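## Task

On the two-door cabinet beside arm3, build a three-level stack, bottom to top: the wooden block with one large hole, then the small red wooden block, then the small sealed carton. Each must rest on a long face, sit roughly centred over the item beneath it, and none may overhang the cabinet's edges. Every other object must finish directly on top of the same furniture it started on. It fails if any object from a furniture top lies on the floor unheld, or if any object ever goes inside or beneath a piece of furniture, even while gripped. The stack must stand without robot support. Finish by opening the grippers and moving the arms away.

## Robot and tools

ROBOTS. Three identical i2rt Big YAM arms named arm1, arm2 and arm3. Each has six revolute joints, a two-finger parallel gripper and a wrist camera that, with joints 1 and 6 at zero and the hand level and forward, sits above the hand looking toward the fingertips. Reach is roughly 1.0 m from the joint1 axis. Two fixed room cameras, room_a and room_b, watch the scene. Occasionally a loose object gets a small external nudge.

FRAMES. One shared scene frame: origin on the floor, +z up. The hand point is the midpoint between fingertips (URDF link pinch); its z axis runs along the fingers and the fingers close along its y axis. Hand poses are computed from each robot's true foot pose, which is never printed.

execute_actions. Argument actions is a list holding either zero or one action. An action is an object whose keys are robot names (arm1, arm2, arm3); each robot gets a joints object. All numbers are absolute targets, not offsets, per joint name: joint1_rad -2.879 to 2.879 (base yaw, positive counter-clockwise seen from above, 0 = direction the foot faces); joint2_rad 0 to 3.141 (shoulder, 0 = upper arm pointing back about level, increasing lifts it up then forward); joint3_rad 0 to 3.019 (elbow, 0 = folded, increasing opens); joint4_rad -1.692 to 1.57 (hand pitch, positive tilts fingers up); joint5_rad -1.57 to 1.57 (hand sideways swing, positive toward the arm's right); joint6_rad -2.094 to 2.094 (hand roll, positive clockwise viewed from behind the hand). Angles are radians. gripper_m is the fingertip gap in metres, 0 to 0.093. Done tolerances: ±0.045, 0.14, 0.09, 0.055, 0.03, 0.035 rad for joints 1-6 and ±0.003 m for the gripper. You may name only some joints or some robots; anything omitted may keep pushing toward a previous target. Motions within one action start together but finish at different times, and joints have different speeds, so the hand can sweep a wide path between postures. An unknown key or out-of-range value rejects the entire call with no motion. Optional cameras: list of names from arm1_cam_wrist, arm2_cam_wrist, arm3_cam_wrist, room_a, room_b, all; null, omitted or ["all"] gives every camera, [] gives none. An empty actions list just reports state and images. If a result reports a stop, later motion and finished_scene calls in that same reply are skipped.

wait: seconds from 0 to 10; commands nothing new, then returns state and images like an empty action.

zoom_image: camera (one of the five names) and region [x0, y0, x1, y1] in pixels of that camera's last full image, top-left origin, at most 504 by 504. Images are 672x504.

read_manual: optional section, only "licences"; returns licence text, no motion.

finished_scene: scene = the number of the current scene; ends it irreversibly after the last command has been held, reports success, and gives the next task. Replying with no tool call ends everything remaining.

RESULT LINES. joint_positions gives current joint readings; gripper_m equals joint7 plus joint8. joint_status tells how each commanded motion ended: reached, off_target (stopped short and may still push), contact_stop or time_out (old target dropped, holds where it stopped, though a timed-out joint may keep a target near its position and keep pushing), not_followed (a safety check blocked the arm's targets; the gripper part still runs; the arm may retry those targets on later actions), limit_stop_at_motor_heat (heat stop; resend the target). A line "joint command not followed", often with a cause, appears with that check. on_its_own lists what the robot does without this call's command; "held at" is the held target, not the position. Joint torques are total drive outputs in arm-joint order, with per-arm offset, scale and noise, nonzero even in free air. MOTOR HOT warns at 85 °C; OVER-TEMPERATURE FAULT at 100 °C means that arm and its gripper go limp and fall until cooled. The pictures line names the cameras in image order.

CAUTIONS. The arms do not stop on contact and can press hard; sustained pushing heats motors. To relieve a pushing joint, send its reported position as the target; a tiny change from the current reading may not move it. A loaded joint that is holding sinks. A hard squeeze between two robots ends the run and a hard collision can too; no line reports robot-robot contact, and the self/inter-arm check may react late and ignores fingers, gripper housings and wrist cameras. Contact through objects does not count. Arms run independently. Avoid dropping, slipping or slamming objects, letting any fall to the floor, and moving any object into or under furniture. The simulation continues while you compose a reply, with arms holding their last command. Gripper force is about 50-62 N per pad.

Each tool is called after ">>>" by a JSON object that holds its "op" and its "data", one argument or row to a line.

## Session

>>> {"op": "execute_actions", "data": {
  "actions": []
}}

Scene clock: 0.00 s.
Joint torques (N m, as the arm reports them, + toward a larger angle): no reading
Motor temperatures (°C, as the motors report them): arm1=[25 27 27 27 24 26] | arm2=[26 26 29 27 25 27] | arm3=[25 26 25 26 27 26]
arm1.joint_positions: joint1_rad=-0.214 joint2_rad=+0.577 joint3_rad=+1.351 joint4_rad=-1.344 joint5_rad=+0.195 joint6_rad=+0.704 gripper_m=+0.095
arm1.joint_status: not commanded
arm1.hand: x=-0.7098 y=+0.8305 z=+1.3495 quat_wxyz=(-0.125, -0.831, +0.266, +0.472) (m; scene frame)
arm2.joint_positions: joint1_rad=+0.571 joint2_rad=+0.523 joint3_rad=+1.328 joint4_rad=-1.502 joint5_rad=+0.238 joint6_rad=+0.396 gripper_m=+0.094
arm2.joint_status: not commanded
arm2.hand: x=-0.2428 y=-0.0641 z=+1.4021 quat_wxyz=(-0.197, -0.867, -0.240, +0.389) (m; scene frame)
arm3.joint_positions: joint1_rad=+0.306 joint2_rad=+0.358 joint3_rad=+1.379 joint4_rad=-1.292 joint5_rad=-0.278 joint6_rad=+0.318 gripper_m=+0.094
arm3.joint_status: not commanded
arm3.hand: x=+0.6551 y=-0.7834 z=+1.4374 quat_wxyz=(-0.423, +0.309, -0.733, -0.434) (m; scene frame)
pictures: arm1_cam_wrist, arm2_cam_wrist, arm3_cam_wrist, room_a, room_b
Images, in order (width x height): arm1_cam_wrist 672x504, arm2_cam_wrist 672x504, arm3_cam_wrist 672x504, room_a 672x504, room_b 672x504.

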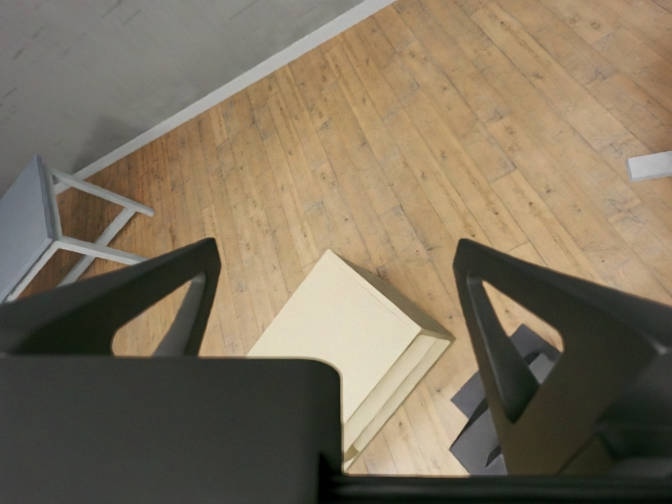

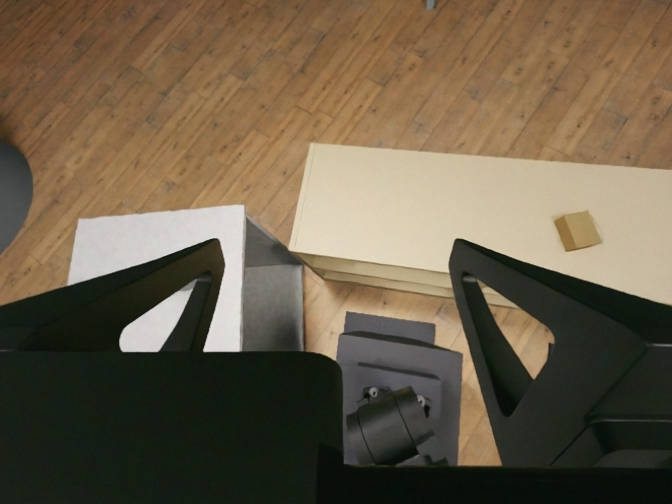

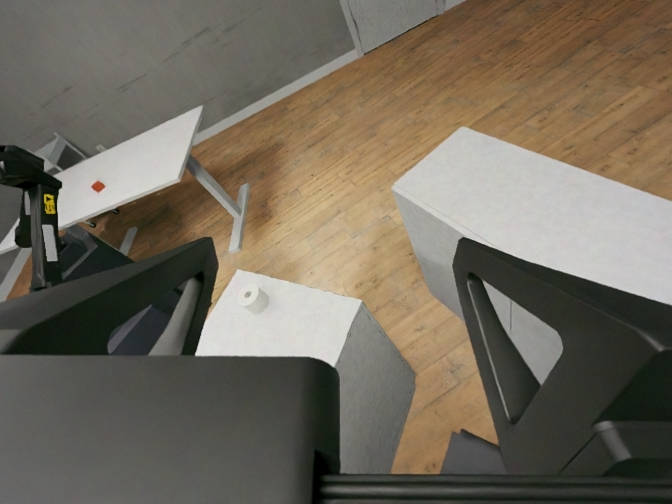

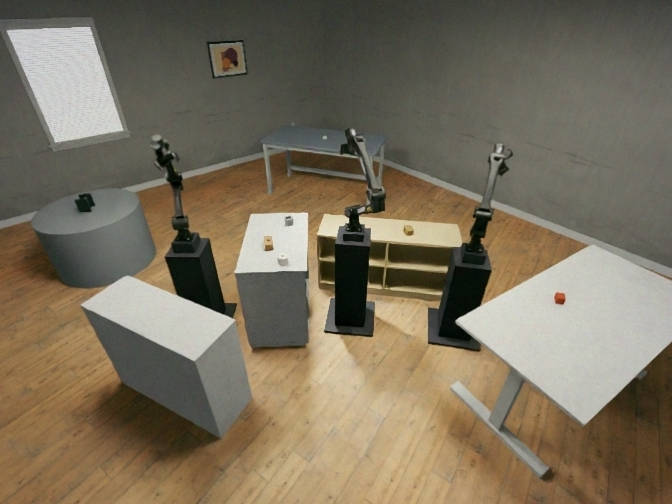

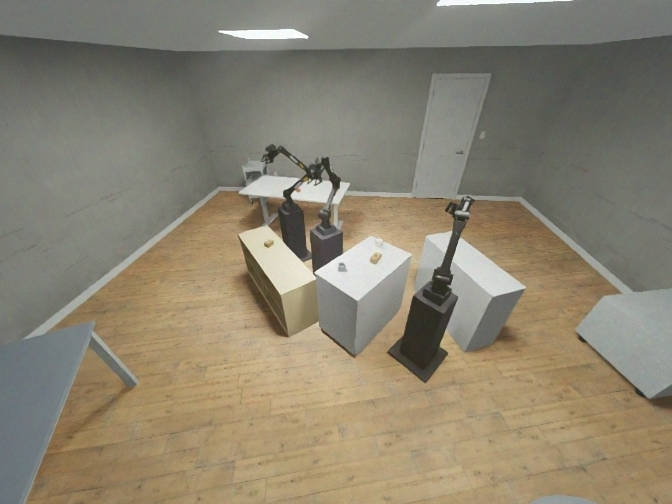

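>>> {"op": "execute_actions", "data": {
  "actions": [
    {"arm3":{"joints":{"joint1_rad":1.55,"joint2_rad":1.5,"joint3_rad":1.4,"joint4_rad":-0.85,"joint5_rad":0,"joint6_rad":0}},"arm2":{"joints":{"joint1_rad":-0.75,"joint2_rad":1.59,"joint3_rad":1.36,"joint4_rad":-0.71,"joint5_rad":0,"joint6_rad":0}},"arm1":{"joints":{"joint1_rad":-2.2,"joint2_rad":1.59,"joint3_rad":1.35,"joint4_rad":-0.71,"joint5_rad":0,"joint6_rad":0}}}
  ],
  "cameras": ["arm1_cam_wrist","arm2_cam_wrist","arm3_cam_wrist"]
}}

Scene clock: 5.17 s.
Joint torques (N m, as the arm reports them, + toward a larger angle): arm1=[  1.25 -14.26   8.59   1.85  -0.08  -0.15] | arm2=[  0.75 -15.05  12.27   2.56  -0.08  -0.04] | arm3=[  0.1  -13.5    9.32   1.71   0.05  -0.01]
Motor temperatures (°C, as the motors report them): arm1=[25 27 28 27 24 26] | arm2=[26 26 31 27 25 27] | arm3=[25 26 26 26 27 26]
arm1.joint_positions: joint1_rad=-2.207 joint2_rad=+1.602 joint3_rad=+1.351 joint4_rad=-0.723 joint5_rad=+0.002 joint6_rad=+0.009 gripper_m=+0.095
arm1.joint_status: all done
arm1.hand: x=-0.3470 y=+1.4334 z=+1.0317 quat_wxyz=(+0.231, -0.586, +0.754, +0.188) (m; scene frame)
arm2.joint_positions: joint1_rad=-0.756 joint2_rad=+1.597 joint3_rad=+1.331 joint4_rad=-0.731 joint5_rad=+0.001 joint6_rad=+0.014 gripper_m=+0.094
arm2.joint_status: all done
arm2.hand: x=-0.6980 y=+0.2356 z=+1.1050 quat_wxyz=(+0.037, -0.948, +0.141, +0.283) (m; scene frame)
arm3.joint_positions: joint1_rad=+1.559 joint2_rad=+1.508 joint3_rad=+1.389 joint4_rad=-0.856 joint5_rad=-0.001 joint6_rad=+0.009 gripper_m=+0.094
arm3.joint_status: all done
arm3.hand: x=+0.2908 y=-0.4249 z=+1.1131 quat_wxyz=(-0.133, +0.841, -0.455, -0.261) (m; scene frame)
pictures: arm1_cam_wrist, arm2_cam_wrist, arm3_cam_wrist
Images, in order (width x height): arm1_cam_wrist 672x504, arm2_cam_wrist 672x504, arm3_cam_wrist 672x504.

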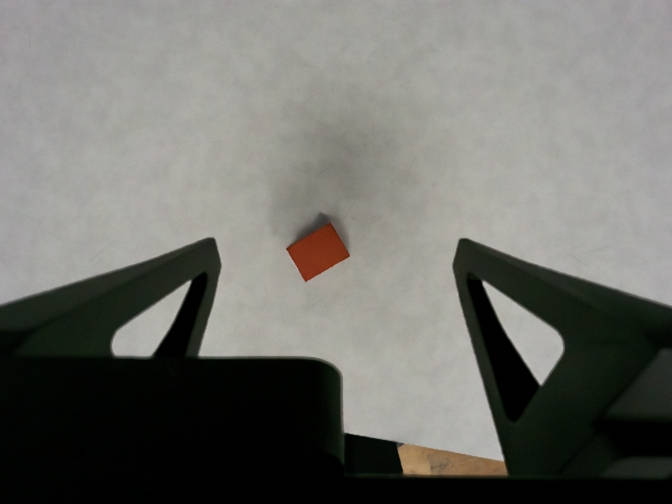

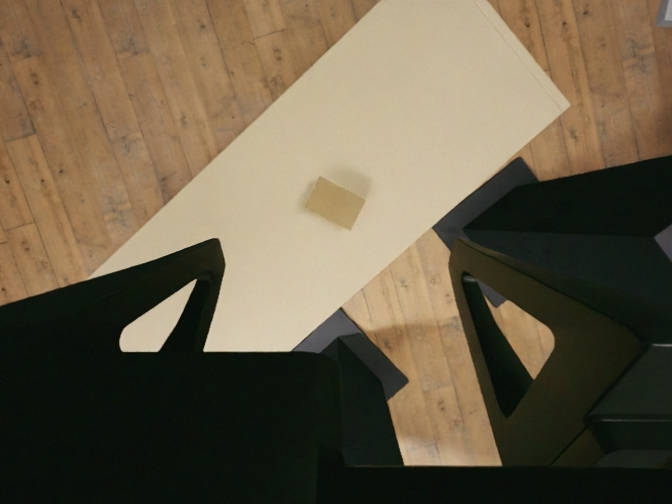

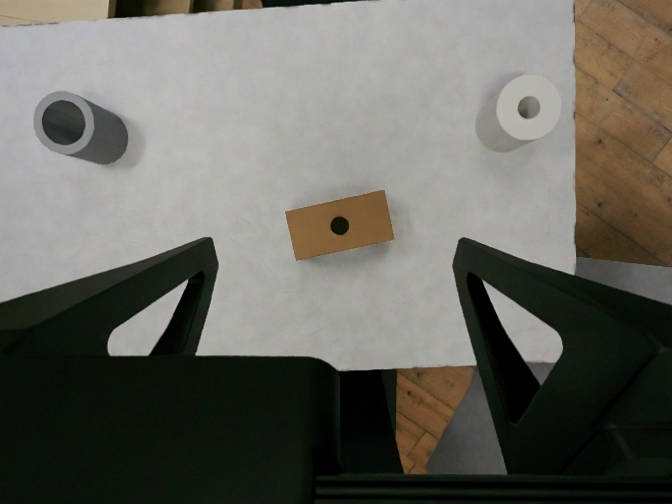

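>>> {"op": "execute_actions", "data": {
  "actions": [
    {"arm3":{"joints":{"joint2_rad":2.035,"joint3_rad":1.665,"joint4_rad":-1.17,"joint6_rad":1.37}},"arm2":{"joints":{"joint2_rad":2.48,"joint3_rad":1.855,"joint4_rad":-0.915,"joint6_rad":-1.14}},"arm1":{"joints":{"joint1_rad":-2.16,"joint2_rad":2.085,"joint3_rad":1.655,"joint4_rad":-1.115,"joint6_rad":1.1}}}
  ],
  "cameras": ["arm1_cam_wrist","arm2_cam_wrist","arm3_cam_wrist"]
}}

Scene clock: 12.57 s.
Joint torques (N m, as the arm reports them, + toward a larger angle): arm1=[  0.57 -18.97  10.49  -0.49   0.     0.06] | arm2=[  0.52 -22.62  10.25  -0.07  -0.16  -0.04] | arm3=[ -0.29 -18.52   8.88   0.02   0.15   0.19]
Motor temperatures (°C, as the motors report them): arm1=[25 28 30 27 24 26] | arm2=[26 27 32 27 25 27] | arm3=[25 27 27 26 27 26]
arm1.joint_positions: joint1_rad=-2.157 joint2_rad=+2.093 joint3_rad=+1.609 joint4_rad=-1.106 joint5_rad=+0.002 joint6_rad=+1.091 gripper_m=+0.095
arm1.joint_status: all done
arm1.hand: x=-0.3792 y=+1.4354 z=+0.8246 quat_wxyz=(-0.005, -0.146, +0.989, -0.004) (m; scene frame)
arm2.joint_positions: joint1_rad=-0.756 joint2_rad=+2.477 joint3_rad=+1.819 joint4_rad=-0.906 joint5_rad=+0.001 joint6_rad=-1.126 gripper_m=+0.094
arm2.joint_status: all done
arm2.hand: x=-0.7615 y=+0.2527 z=+0.7364 quat_wxyz=(+0.003, -0.912, -0.410, +0.005) (m; scene frame)
arm3.joint_positions: joint1_rad=+1.559 joint2_rad=+2.044 joint3_rad=+1.639 joint4_rad=-1.165 joint5_rad=-0.001 joint6_rad=+1.359 gripper_m=+0.094
arm3.joint_status: all done
arm3.hand: x=+0.2763 y=-0.4069 z=+0.8898 quat_wxyz=(+0.005, +0.390, -0.921, +0.001) (m; scene frame)
pictures: arm1_cam_wrist, arm2_cam_wrist, arm3_cam_wrist
Images, in order (width x height): arm1_cam_wrist 672x504, arm2_cam_wrist 672x504, arm3_cam_wrist 672x504.

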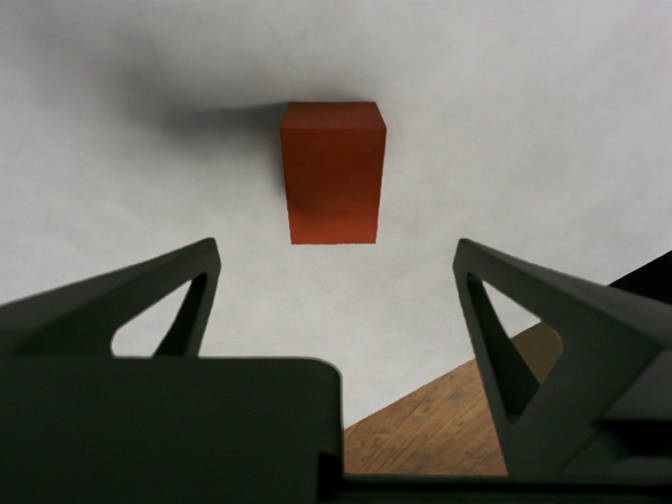

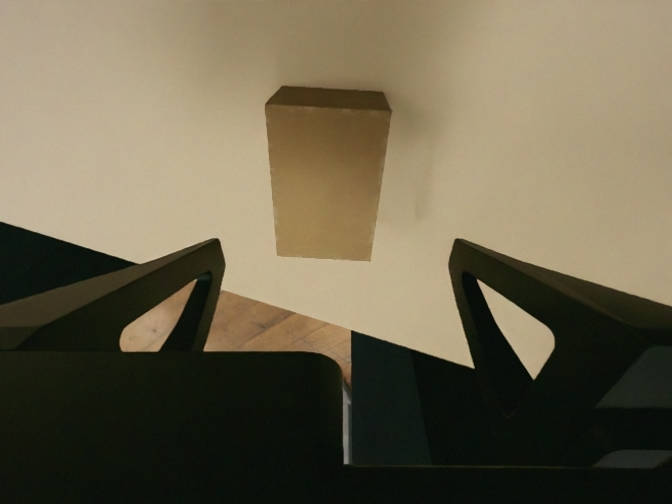

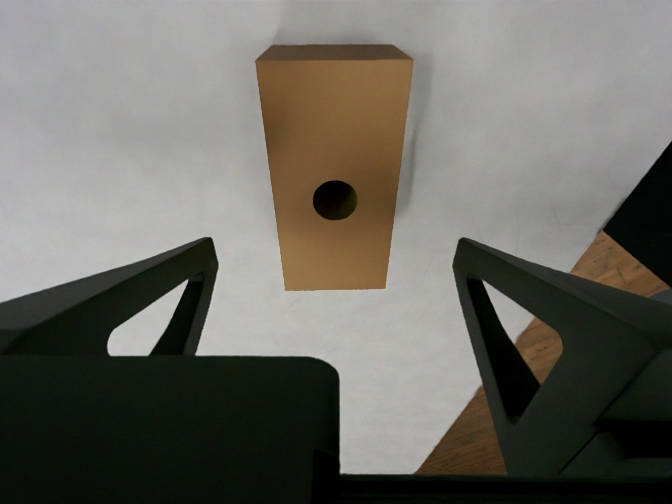

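>>> {"op": "execute_actions", "data": {
  "actions": [
    {"arm3":{"joints":{"joint2_rad":2.135,"joint3_rad":1.58,"joint4_rad":-1.005}},"arm2":{"joints":{"joint2_rad":2.60,"joint4_rad":-0.755}},"arm1":{"joints":{"joint2_rad":2.195,"joint4_rad":-1.0}}}
  ],
  "cameras": ["arm1_cam_wrist","arm2_cam_wrist","arm3_cam_wrist"]
}}

>>> {"op": "execute_actions", "data": {
  "actions": [
    {"arm1":{"joints":{"gripper_m":0.02}},"arm2":{"joints":{"gripper_m":0.03}},"arm3":{"joints":{"gripper_m":0.03}}}
  ],
  "cameras": []
}}

>>> {"op": "execute_actions", "data": {
  "actions": [
    {"arm3":{"joints":{"joint2_rad":1.75,"joint4_rad":-1.4}},"arm2":{"joints":{"joint2_rad":2.0,"joint4_rad":-1.4}},"arm1":{"joints":{"joint2_rad":2.0,"joint4_rad":-1.2}}}
  ],
  "cameras": []
}}

>>> {"op": "execute_actions", "data": {
  "actions": [
    {"arm3":{"joints":{"joint1_rad":0.0}},"arm2":{"joints":{"joint1_rad":1.8,"joint6_rad":0}},"arm1":{"joints":{"joint1_rad":0.78,"joint6_rad":1.46}}}
  ]
}}

Scene clock: 16.80 s.
Joint torques (N m, as the arm reports them, + toward a larger angle): arm1=[  0.58 -19.96   9.59   0.53   0.     0.06] | arm2=[  0.79 -23.21   8.74   1.03  -0.14  -0.03] | arm3=[ -0.22 -18.74   6.68   0.58   0.14   0.18]
Motor temperatures (°C, as the motors report them): arm1=[25 28 30 27 24 26] | arm2=[26 27 33 27 25 27] | arm3=[25 27 27 26 27 26]
arm1.joint_positions: joint1_rad=-2.157 joint2_rad=+2.208 joint3_rad=+1.616 joint4_rad=-1.012 joint5_rad=+0.002 joint6_rad=+1.091 gripper_m=+0.095
arm1.joint_status: all done
arm1.hand: x=-0.3783 y=+1.4432 z=+0.7586 quat_wxyz=(-0.007, -0.146, +0.989, -0.011) (m; scene frame)
arm2.joint_positions: joint1_rad=-0.756 joint2_rad=+2.608 joint3_rad=+1.828 joint4_rad=-0.770 joint5_rad=+0.001 joint6_rad=-1.127 gripper_m=+0.094
arm2.joint_status: all done
arm2.hand: x=-0.7556 y=+0.2507 z=+0.6552 quat_wxyz=(+0.008, -0.912, -0.410, +0.011) (m; scene frame)
arm3.joint_positions: joint1_rad=+1.559 joint2_rad=+2.139 joint3_rad=+1.575 joint4_rad=-1.014 joint5_rad=-0.001 joint6_rad=+1.360 gripper_m=+0.094
arm3.joint_status: all done
arm3.hand: x=+0.2769 y=-0.4091 z=+0.8125 quat_wxyz=(+0.004, +0.390, -0.921, +0.005) (m; scene frame)
pictures: arm1_cam_wrist, arm2_cam_wrist, arm3_cam_wrist
Images, in order (width x height): arm1_cam_wrist 672x504, arm2_cam_wrist 672x504, arm3_cam_wrist 672x504.

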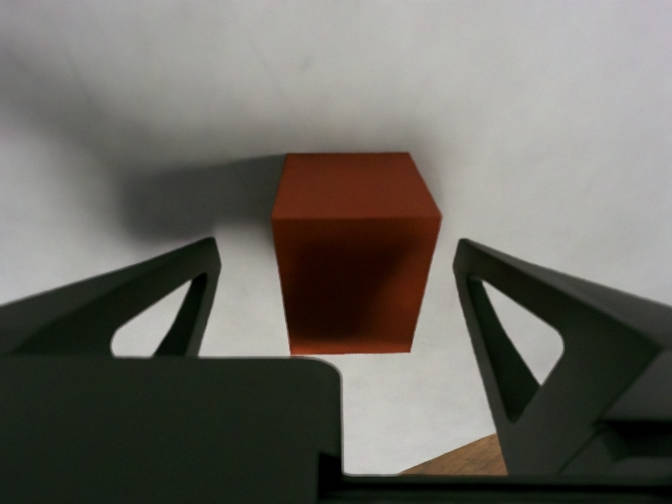

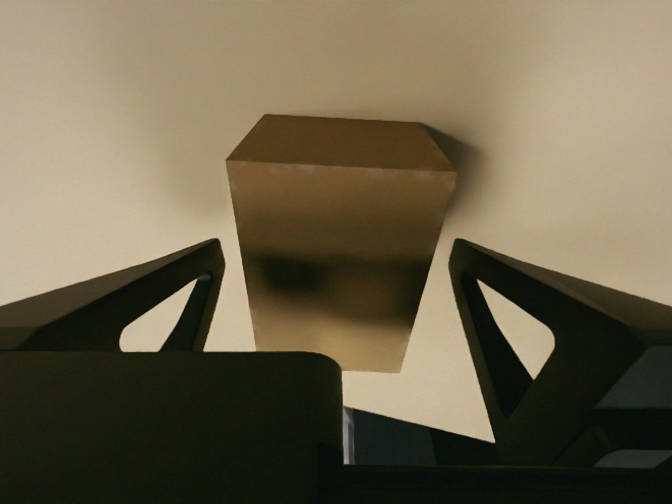

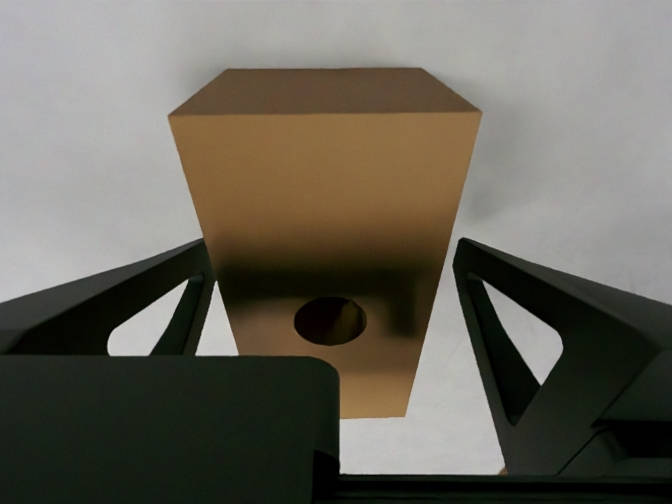

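Scene clock: 17.47 s.
Joint torques (N m, as the arm reports them, + toward a larger angle): arm1=[  0.61 -20.04   9.55   0.48   0.02   0.05] | arm2=[  0.89 -23.54   8.73   1.1   -0.16  -0.03] | arm3=[  0.52 -19.     6.77   0.52   0.13   0.16]
Motor temperatures (°C, as the motors report them): arm1=[25 29 31 27 24 26] | arm2=[26 27 33 27 25 27] | arm3=[25 27 27 26 27 26]
arm1.joint_positions: joint1_rad=-2.157 joint2_rad=+2.208 joint3_rad=+1.616 joint4_rad=-1.011 joint5_rad=+0.001 joint6_rad=+1.092 gripper_m=+0.045
arm1.joint_status: gripper_m off_target (ended at +0.045, target +0.020)
arm1.hand: x=-0.3784 y=+1.4435 z=+0.7586 quat_wxyz=(-0.007, -0.146, +0.989, -0.010) (m; scene frame)
arm2.joint_positions: joint1_rad=-0.756 joint2_rad=+2.608 joint3_rad=+1.828 joint4_rad=-0.769 joint5_rad=+0.001 joint6_rad=-1.127 gripper_m=+0.059
arm2.joint_status: gripper_m off_target (ended at +0.059, target +0.030)
arm2.hand: x=-0.7557 y=+0.2507 z=+0.6552 quat_wxyz=(+0.008, -0.912, -0.411, +0.011) (m; scene frame)
arm3.joint_positions: joint1_rad=+1.559 joint2_rad=+2.139 joint3_rad=+1.575 joint4_rad=-1.012 joint5_rad=-0.001 joint6_rad=+1.361 gripper_m=+0.059
arm3.joint_status: gripper_m off_target (ended at +0.059, target +0.030)
arm3.hand: x=+0.2766 y=-0.4086 z=+0.8125 quat_wxyz=(+0.004, +0.389, -0.921, +0.003) (m; scene frame)
pictures: none
No camera images: the call's "cameras" was empty. Leave "cameras" out to get every camera's image.

Scene clock: 19.17 s.
Joint torques (N m, as the arm reports them, + toward a larger angle): arm1=[  0.54 -17.8   10.03  -0.55   0.02   0.05] | arm2=[  0.9  -21.02  10.    -0.32  -0.15  -0.01] | arm3=[ -0.19 -16.7    8.95  -0.11   0.15   0.17]
Motor temperatures (°C, as the motors report them): arm1=[25 29 31 27 24 26] | arm2=[26 28 33 27 25 27] | arm3=[25 27 27 26 27 26]
arm1.joint_positions: joint1_rad=-2.157 joint2_rad=+2.001 joint3_rad=+1.621 joint4_rad=-1.189 joint5_rad=+0.001 joint6_rad=+1.092 gripper_m=+0.045
arm1.joint_status: all done
arm1.hand: x=-0.3801 y=+1.4286 z=+0.8817 quat_wxyz=(-0.002, -0.146, +0.989, +0.006) (m; scene frame)
arm2.joint_positions: joint1_rad=-0.756 joint2_rad=+2.012 joint3_rad=+1.844 joint4_rad=-1.386 joint5_rad=+0.001 joint6_rad=-1.127 gripper_m=+0.059
arm2.joint_status: all done
arm2.hand: x=-0.7212 y=+0.2420 z=+1.0388 quat_wxyz=(+0.006, -0.912, -0.411, +0.009) (m; scene frame)
arm3.joint_positions: joint1_rad=+1.559 joint2_rad=+1.765 joint3_rad=+1.559 joint4_rad=-1.395 joint5_rad=-0.001 joint6_rad=+1.361 gripper_m=+0.059
arm3.joint_status: all done
arm3.hand: x=+0.3207 y=-0.4710 z=+1.0149 quat_wxyz=(+0.002, +0.389, -0.921, +0.016) (m; scene frame)
pictures: none
No camera images: the call's "cameras" was empty. Leave "cameras" out to get every camera's image.

Scene clock: 21.93 s.
Joint torques (N m, as the arm reports them, + toward a larger angle): arm1=[  0.13 -17.83   9.94  -0.61   0.17   0.06] | arm2=[ -0.16 -20.94  10.08  -0.4    0.02   0.23] | arm3=[  0.96 -16.59   8.82  -0.22   0.07   0.15]
Motor temperatures (°C, as the motors report them): arm1=[25 29 31 27 24 26] | arm2=[26 28 33 27 25 27] | arm3=[25 27 27 26 27 26]
arm1.joint_positions: joint1_rad=+0.784 joint2_rad=+2.002 joint3_rad=+1.621 joint4_rad=-1.189 joint5_rad=-0.003 joint6_rad=+1.451 gripper_m=+0.045
arm1.joint_status: all done
arm1.hand: x=-0.7169 y=+0.2900 z=+0.8723 quat_wxyz=(+0.004, -0.991, +0.133, +0.003) (m; scene frame)
arm2.joint_positions: joint1_rad=+1.800 joint2_rad=+2.012 joint3_rad=+1.844 joint4_rad=-1.386 joint5_rad=-0.002 joint6_rad=-0.014 gripper_m=+0.059
arm2.joint_status: all done
arm2.hand: x=+0.2845 y=-0.4086 z=+1.0351 quat_wxyz=(-0.006, -0.414, -0.910, +0.005) (m; scene frame)
arm3.joint_positions: joint1_rad=-0.004 joint2_rad=+1.765 joint3_rad=+1.559 joint4_rad=-1.393 joint5_rad=+0.001 joint6_rad=+1.361 gripper_m=+0.059
arm3.joint_status: all done
arm3.hand: x=+1.0516 y=-0.6130 z=+1.0102 quat_wxyz=(+0.010, -0.372, -0.928, +0.016) (m; scene frame)
pictures: arm1_cam_wrist, arm2_cam_wrist, arm3_cam_wrist, room_a, room_b
Images, in order (width x height): arm1_cam_wrist 672x504, arm2_cam_wrist 672x504, arm3_cam_wrist 672x504, room_a 672x504, room_b 672x504.

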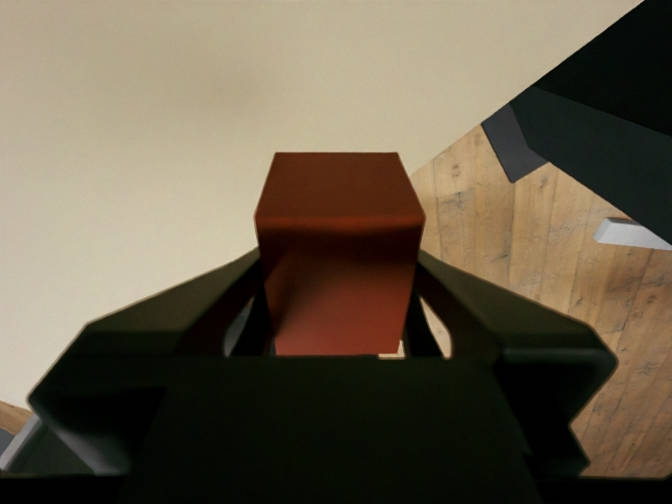

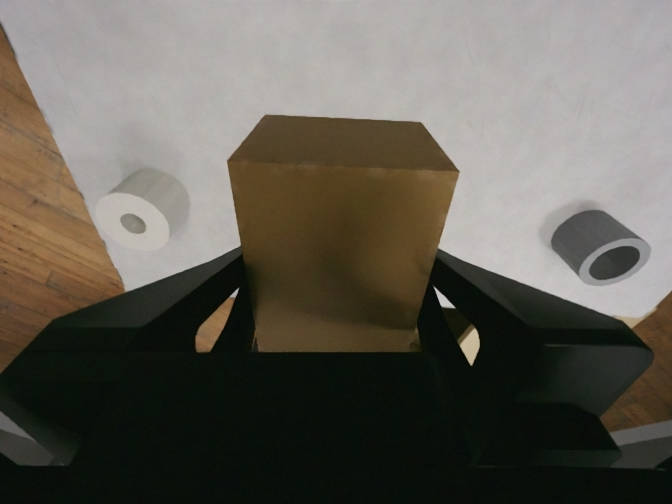

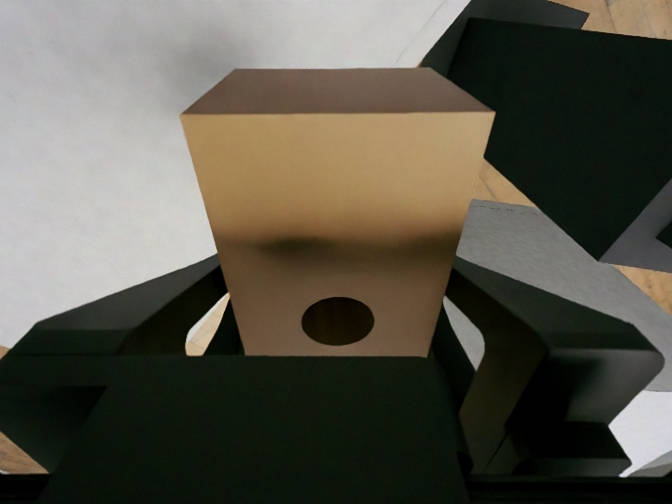

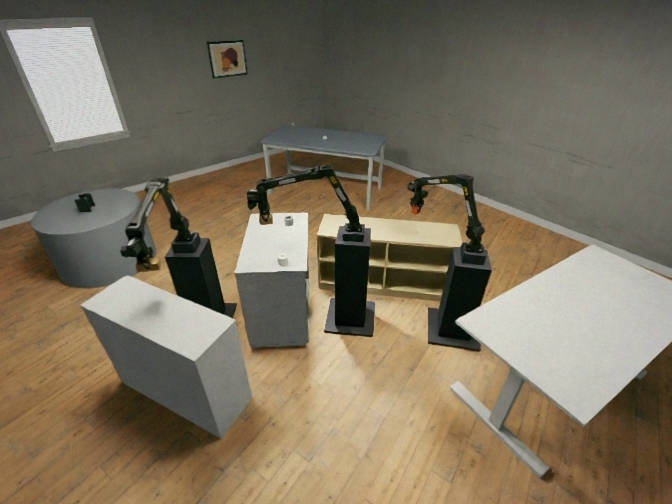

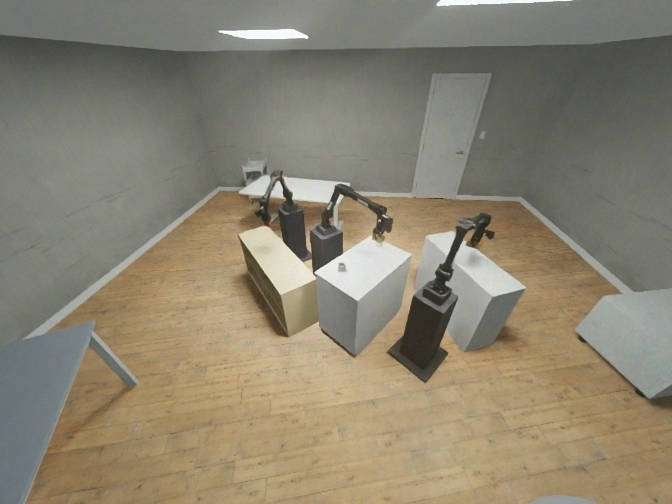

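>>> {"op": "execute_actions", "data": {
  "actions": [
    {"arm3":{"joints":{"joint1_rad":-0.25,"joint6_rad":1.6,"joint2_rad":2.14,"joint3_rad":1.68,"joint4_rad":-1.05}},"arm2":{"joints":{"joint2_rad":2.325,"joint4_rad":-1.06}},"arm1":{"joints":{"joint2_rad":2.405,"joint3_rad":1.79,"joint4_rad":-0.89}}}
  ]
}}

Scene clock: 25.53 s.
Joint torques (N m, as the arm reports them, + toward a larger angle): arm1=[  0.27 -22.11   7.86   0.49   0.16   0.01] | arm2=[  0.38 -23.67   9.     1.01   0.02   0.15] | arm3=[  1.17 -21.85   8.1    0.39   0.1    0.16]
Motor temperatures (°C, as the motors report them): arm1=[25 29 31 27 24 26] | arm2=[26 28 33 27 25 27] | arm3=[25 28 28 26 27 26]
arm1.joint_positions: joint1_rad=+0.783 joint2_rad=+2.422 joint3_rad=+1.769 joint4_rad=-0.901 joint5_rad=-0.002 joint6_rad=+1.455 gripper_m=+0.045
arm1.joint_status: all done
arm1.hand: x=-0.7424 y=+0.2345 z=+0.6647 quat_wxyz=(-0.004, -0.991, +0.135, +0.005) (m; scene frame)
arm2.joint_positions: joint1_rad=+1.800 joint2_rad=+2.342 joint3_rad=+1.844 joint4_rad=-1.074 joint5_rad=-0.001 joint6_rad=-0.010 gripper_m=+0.059
arm2.joint_status: all done
arm2.hand: x=+0.3119 y=-0.4425 z=+0.8272 quat_wxyz=(+0.002, -0.415, -0.910, +0.001) (m; scene frame)
arm3.joint_positions: joint1_rad=-0.256 joint2_rad=+2.171 joint3_rad=+1.657 joint4_rad=-1.056 joint5_rad=+0.001 joint6_rad=+1.590 gripper_m=+0.059
arm3.joint_status: all done
arm3.hand: x=+1.2006 y=-0.7001 z=+0.8153 quat_wxyz=(+0.001, -0.583, -0.813, +0.004) (m; scene frame)
pictures: arm1_cam_wrist, arm2_cam_wrist, arm3_cam_wrist, room_a, room_b
Images, in order (width x height): arm1_cam_wrist 672x504, arm2_cam_wrist 672x504, arm3_cam_wrist 672x504, room_a 672x504, room_b 672x504.

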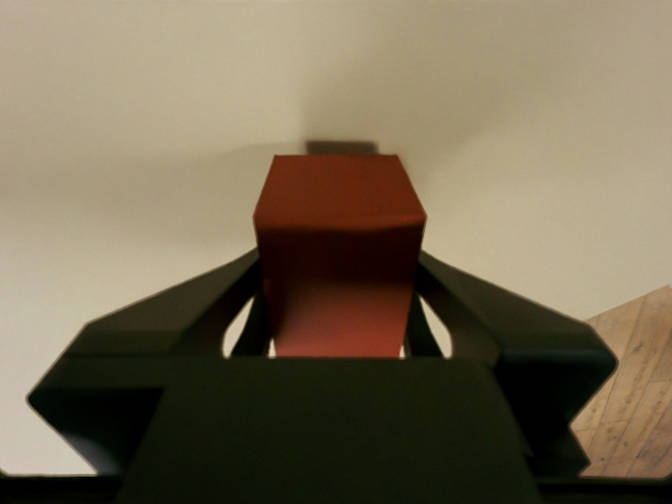

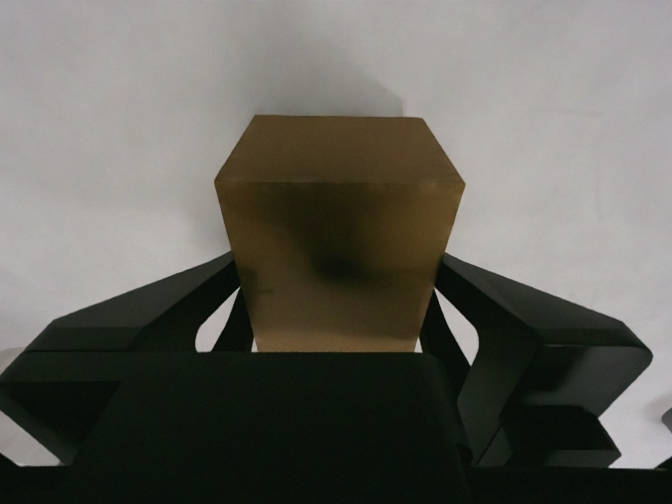

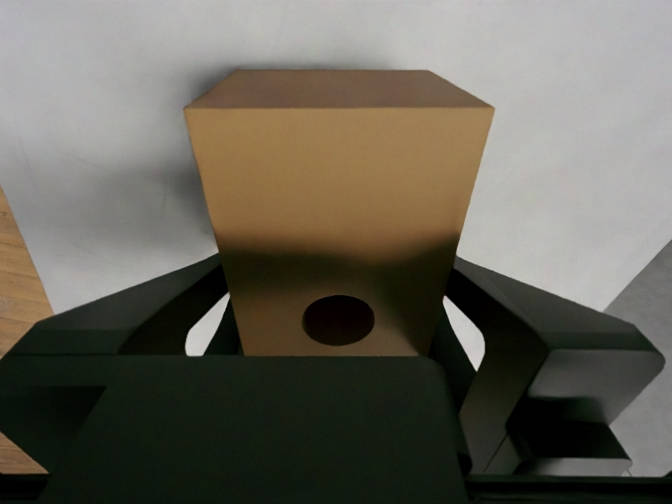

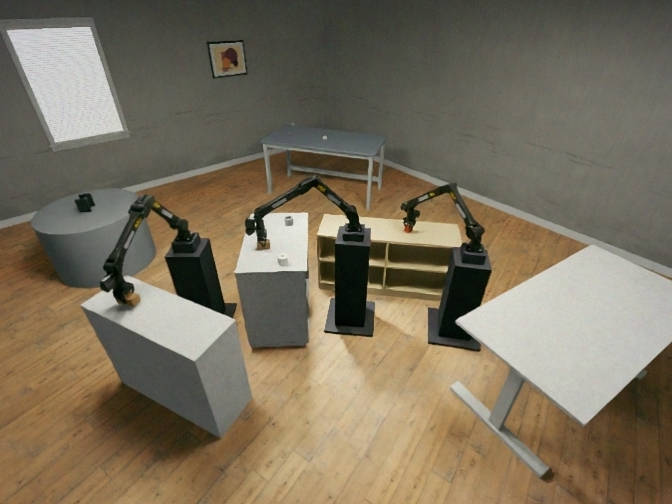

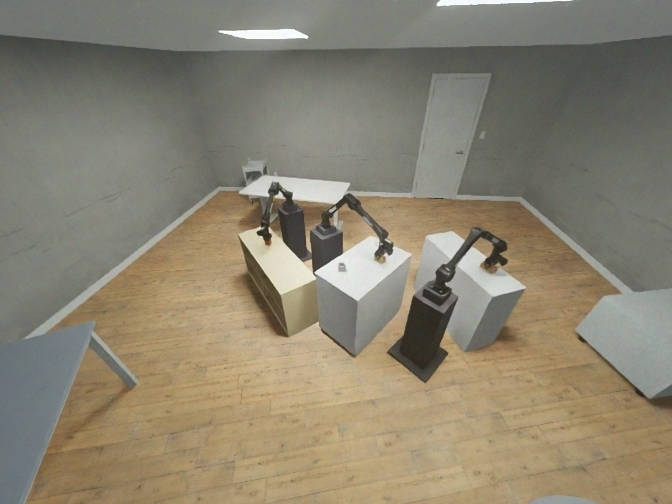

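>>> {"op": "execute_actions", "data": {
  "actions": [
    {"arm3":{"joints":{"joint2_rad":2.2}},"arm2":{"joints":{"gripper_m":0.093}},"arm1":{"joints":{"joint2_rad":2.46}}}
  ],
  "cameras": []
}}

>>> {"op": "execute_actions", "data": {
  "actions": [
    {"arm1":{"joints":{"gripper_m":0.093}},"arm2":{"joints":{"joint2_rad":2.0,"joint4_rad":-1.4}},"arm3":{"joints":{"gripper_m":0.093}}}
  ],
  "cameras": ["arm1_cam_wrist","arm2_cam_wrist","arm3_cam_wrist"]
}}

>>> {"op": "execute_actions", "data": {
  "actions": [
    {"arm3":{"joints":{"joint2_rad":1.8,"joint4_rad":-1.43}},"arm2":{"joints":{"joint1_rad":0.6}},"arm1":{"joints":{"joint2_rad":1.6,"joint4_rad":-1.6}}}
  ],
  "cameras": []
}}

>>> {"op": "execute_actions", "data": {
  "actions": [
    {"arm2":{"joints":{"joint1_rad":-0.73}},"arm1":{"joints":{"joint1_rad":-1.0,"joint2_rad":0.8}}}
  ],
  "cameras": []
}}

>>> {"op": "execute_actions", "data": {
  "actions": [
    {"arm2":{"joints":{"joint2_rad":2.47,"joint3_rad":1.8,"joint4_rad":-0.875}}}
  ],
  "cameras": ["arm2_cam_wrist"]
}}

Scene clock: 30.70 s.
Joint torques (N m, as the arm reports them, + toward a larger angle): arm1=[  0.22 -20.05   7.66   0.32   0.14   0.01] | arm2=[  0.04 -23.25   8.9    1.08   0.04   0.19] | arm3=[  0.74 -19.59   8.15   0.25   0.08   0.18]
Motor temperatures (°C, as the motors report them): arm1=[25 30 31 27 24 26] | arm2=[26 29 33 27 25 27] | arm3=[25 28 28 26 27 26]
arm1.joint_positions: joint1_rad=+0.783 joint2_rad=+2.449 joint3_rad=+1.770 joint4_rad=-0.899 joint5_rad=-0.002 joint6_rad=+1.455 gripper_m=+0.045
arm1.joint_status: all done
arm1.hand: x=-0.7400 y=+0.2411 z=+0.6480 quat_wxyz=(+0.008, -0.991, +0.136, +0.002) (m; scene frame)
arm2.joint_positions: joint1_rad=+1.800 joint2_rad=+2.337 joint3_rad=+1.844 joint4_rad=-1.074 joint5_rad=-0.001 joint6_rad=-0.010 gripper_m=+0.093
arm2.joint_status: all done
arm2.hand: x=+0.3125 y=-0.4432 z=+0.8304 quat_wxyz=(+0.000, -0.415, -0.910, +0.002) (m; scene frame)
arm3.joint_positions: joint1_rad=-0.256 joint2_rad=+2.202 joint3_rad=+1.657 joint4_rad=-1.056 joint5_rad=+0.001 joint6_rad=+1.590 gripper_m=+0.059
arm3.joint_status: all done
arm3.hand: x=+1.1954 y=-0.7020 z=+0.7963 quat_wxyz=(+0.010, -0.583, -0.812, +0.017) (m; scene frame)
pictures: none
No camera images: the call's "cameras" was empty. Leave "cameras" out to get every camera's image.

Scene clock: 32.17 s.
Joint torques (N m, as the arm reports them, + toward a larger angle): arm1=[  0.22 -19.85   7.66   0.35   0.14   0.01] | arm2=[  0.25 -20.13  10.2   -0.39   0.03   0.19] | arm3=[  0.63 -19.3    8.24   0.16   0.07   0.19]
Motor temperatures (°C, as the motors report them): arm1=[25 30 31 27 24 26] | arm2=[26 29 33 27 25 27] | arm3=[25 28 28 26 27 26]
arm1.joint_positions: joint1_rad=+0.783 joint2_rad=+2.449 joint3_rad=+1.770 joint4_rad=-0.899 joint5_rad=-0.002 joint6_rad=+1.455 gripper_m=+0.093
arm1.joint_status: all done
arm1.hand: x=-0.7400 y=+0.2411 z=+0.6480 quat_wxyz=(+0.008, -0.991, +0.136, +0.002) (m; scene frame)
arm2.joint_positions: joint1_rad=+1.800 joint2_rad=+2.001 joint3_rad=+1.844 joint4_rad=-1.386 joint5_rad=-0.001 joint6_rad=-0.010 gripper_m=+0.093
arm2.joint_status: all done
arm2.hand: x=+0.2845 y=-0.4086 z=+1.0420 quat_wxyz=(-0.011, -0.415, -0.910, +0.007) (m; scene frame)
arm3.joint_positions: joint1_rad=-0.256 joint2_rad=+2.202 joint3_rad=+1.657 joint4_rad=-1.055 joint5_rad=+0.001 joint6_rad=+1.591 gripper_m=+0.093
arm3.joint_status: all done
arm3.hand: x=+1.1955 y=-0.7020 z=+0.7963 quat_wxyz=(+0.010, -0.583, -0.812, +0.017) (m; scene frame)
pictures: arm1_cam_wrist, arm2_cam_wrist, arm3_cam_wrist
Images, in order (width x height): arm1_cam_wrist 672x504, arm2_cam_wrist 672x504, arm3_cam_wrist 672x504.

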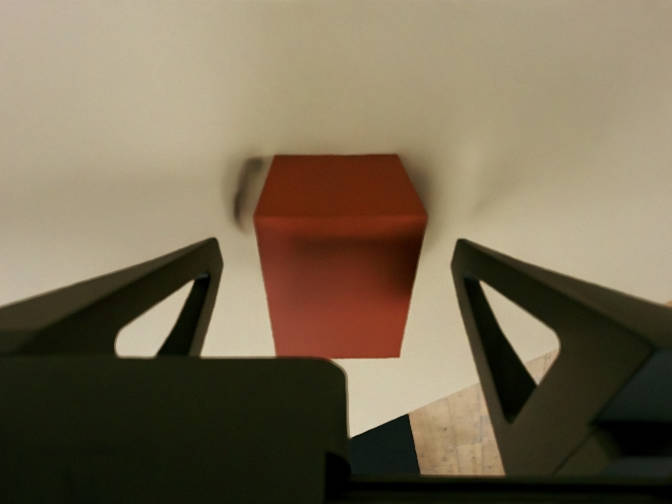

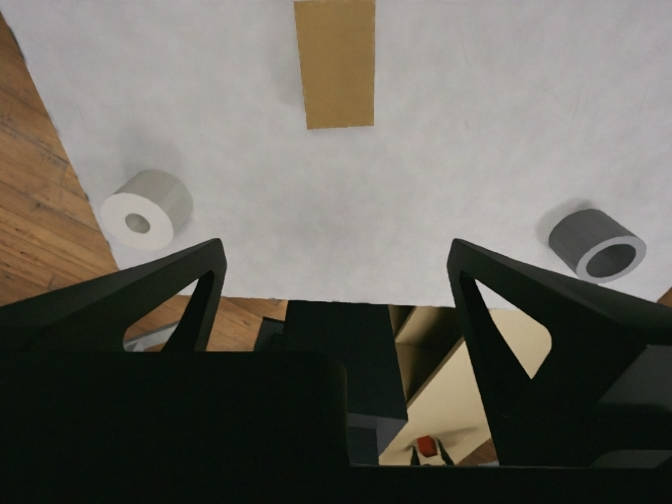

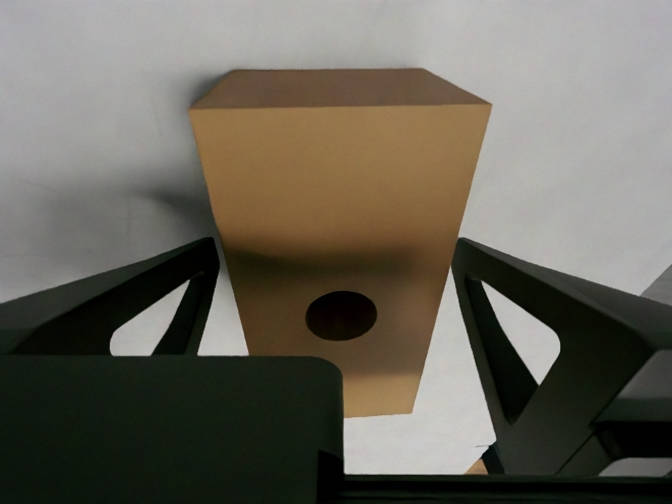

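Scene clock: 34.03 s.
Joint torques (N m, as the arm reports them, + toward a larger angle): arm1=[  0.29 -13.73   9.1   -0.24   0.14  -0.01] | arm2=[  0.45 -19.63  10.09  -0.27  -0.08   0.2 ] | arm3=[  1.1  -15.84   8.9   -0.16   0.1    0.15]
Motor temperatures (°C, as the motors report them): arm1=[25 30 31 27 24 26] | arm2=[26 29 33 27 25 27] | arm3=[25 28 28 26 27 26]
arm1.joint_positions: joint1_rad=+0.783 joint2_rad=+1.610 joint3_rad=+1.778 joint4_rad=-1.590 joint5_rad=-0.002 joint6_rad=+1.455 gripper_m=+0.093
arm1.joint_status: all done
arm1.hand: x=-0.6857 y=+0.3609 z=+1.1417 quat_wxyz=(-0.068, -0.988, +0.135, +0.022) (m; scene frame)
arm2.joint_positions: joint1_rad=+0.599 joint2_rad=+2.001 joint3_rad=+1.844 joint4_rad=-1.386 joint5_rad=+0.002 joint6_rad=-0.010 gripper_m=+0.093
arm2.joint_status: all done
arm2.hand: x=-0.4191 y=-0.4813 z=+1.0456 quat_wxyz=(-0.006, -0.857, -0.516, +0.015) (m; scene frame)
arm3.joint_positions: joint1_rad=-0.256 joint2_rad=+1.797 joint3_rad=+1.667 joint4_rad=-1.424 joint5_rad=+0.001 joint6_rad=+1.591 gripper_m=+0.093
arm3.joint_status: all done
arm3.hand: x=+1.1375 y=-0.7222 z=+1.0338 quat_wxyz=(-0.004, -0.583, -0.812, -0.002) (m; scene frame)
pictures: none
No camera images: the call's "cameras" was empty. Leave "cameras" out to get every camera's image.

Scene clock: 36.07 s.
Joint torques (N m, as the arm reports them, + toward a larger angle): arm1=[ 0.24  2.82  6.14  1.15 -0.01 -0.08] | arm2=[  0.51 -19.84  10.08  -0.37  -0.12   0.21] | arm3=[  1.07 -15.67   8.67  -0.23   0.09   0.16]
Motor temperatures (°C, as the motors report them): arm1=[25 29 31 27 24 26] | arm2=[26 29 33 27 25 27] | arm3=[25 28 28 26 27 26]
arm1.joint_positions: joint1_rad=-0.995 joint2_rad=+0.803 joint3_rad=+1.785 joint4_rad=-1.591 joint5_rad=+0.002 joint6_rad=+1.455 gripper_m=+0.093
arm1.joint_status: all done
arm1.hand: x=-0.6707 y=+0.9616 z=+1.4476 quat_wxyz=(-0.193, -0.459, +0.755, +0.426) (m; scene frame)
arm2.joint_positions: joint1_rad=-0.734 joint2_rad=+2.001 joint3_rad=+1.844 joint4_rad=-1.386 joint5_rad=+0.002 joint6_rad=-0.010 gripper_m=+0.093
arm2.joint_status: all done
arm2.hand: x=-0.7248 y=+0.2290 z=+1.0458 quat_wxyz=(+0.002, -0.992, +0.124, +0.016) (m; scene frame)
arm3.joint_positions: joint1_rad=-0.256 joint2_rad=+1.797 joint3_rad=+1.667 joint4_rad=-1.424 joint5_rad=+0.001 joint6_rad=+1.591 gripper_m=+0.093
arm3.joint_status: not commanded
arm3.hand: x=+1.1375 y=-0.7222 z=+1.0338 quat_wxyz=(-0.004, -0.583, -0.812, -0.002) (m; scene frame)
pictures: none
No camera images: the call's "cameras" was empty. Leave "cameras" out to get every camera's image.

Scene clock: 37.67 s.
Joint torques (N m, as the arm reports them, + toward a larger angle): arm1=[ 0.28  2.88  6.18  1.17 -0.01 -0.08] | arm2=[  0.74 -21.57   8.5    1.05  -0.12   0.21] | arm3=[  0.74 -15.63   8.59  -0.15   0.11   0.16]
Motor temperatures (°C, as the motors report them): arm1=[25 29 31 27 24 26] | arm2=[26 29 33 27 25 27] | arm3=[25 28 28 26 27 26]
arm1.joint_positions: joint1_rad=-0.995 joint2_rad=+0.803 joint3_rad=+1.785 joint4_rad=-1.591 joint5_rad=+0.002 joint6_rad=+1.455 gripper_m=+0.093
arm1.joint_status: not commanded
arm1.hand: x=-0.6707 y=+0.9616 z=+1.4476 quat_wxyz=(-0.193, -0.459, +0.755, +0.426) (m; scene frame)
arm2.joint_positions: joint1_rad=-0.734 joint2_rad=+2.463 joint3_rad=+1.782 joint4_rad=-0.888 joint5_rad=+0.002 joint6_rad=-0.010 gripper_m=+0.093
arm2.joint_status: all done
arm2.hand: x=-0.7566 y=+0.2363 z=+0.7343 quat_wxyz=(+0.000, -0.992, +0.124, +0.003) (m; scene frame)
arm3.joint_positions: joint1_rad=-0.256 joint2_rad=+1.797 joint3_rad=+1.667 joint4_rad=-1.424 joint5_rad=+0.001 joint6_rad=+1.591 gripper_m=+0.093
arm3.joint_status: not commanded
arm3.hand: x=+1.1375 y=-0.7222 z=+1.0338 quat_wxyz=(-0.004, -0.583, -0.812, -0.002) (m; scene frame)
pictures: arm2_cam_wrist
Images, in order (width x height): arm2_cam_wrist 672x504.

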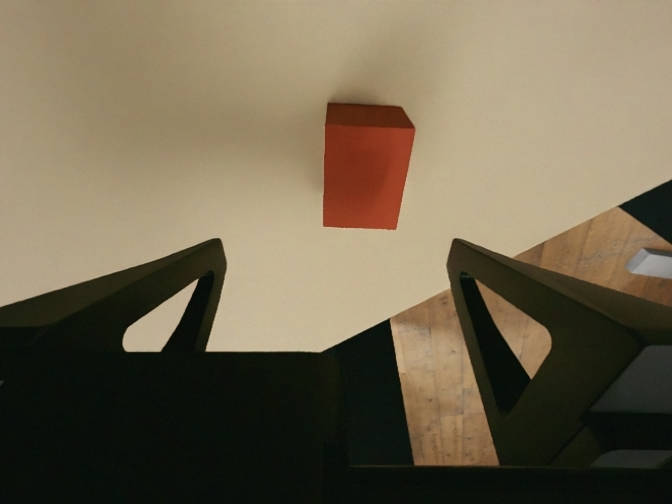

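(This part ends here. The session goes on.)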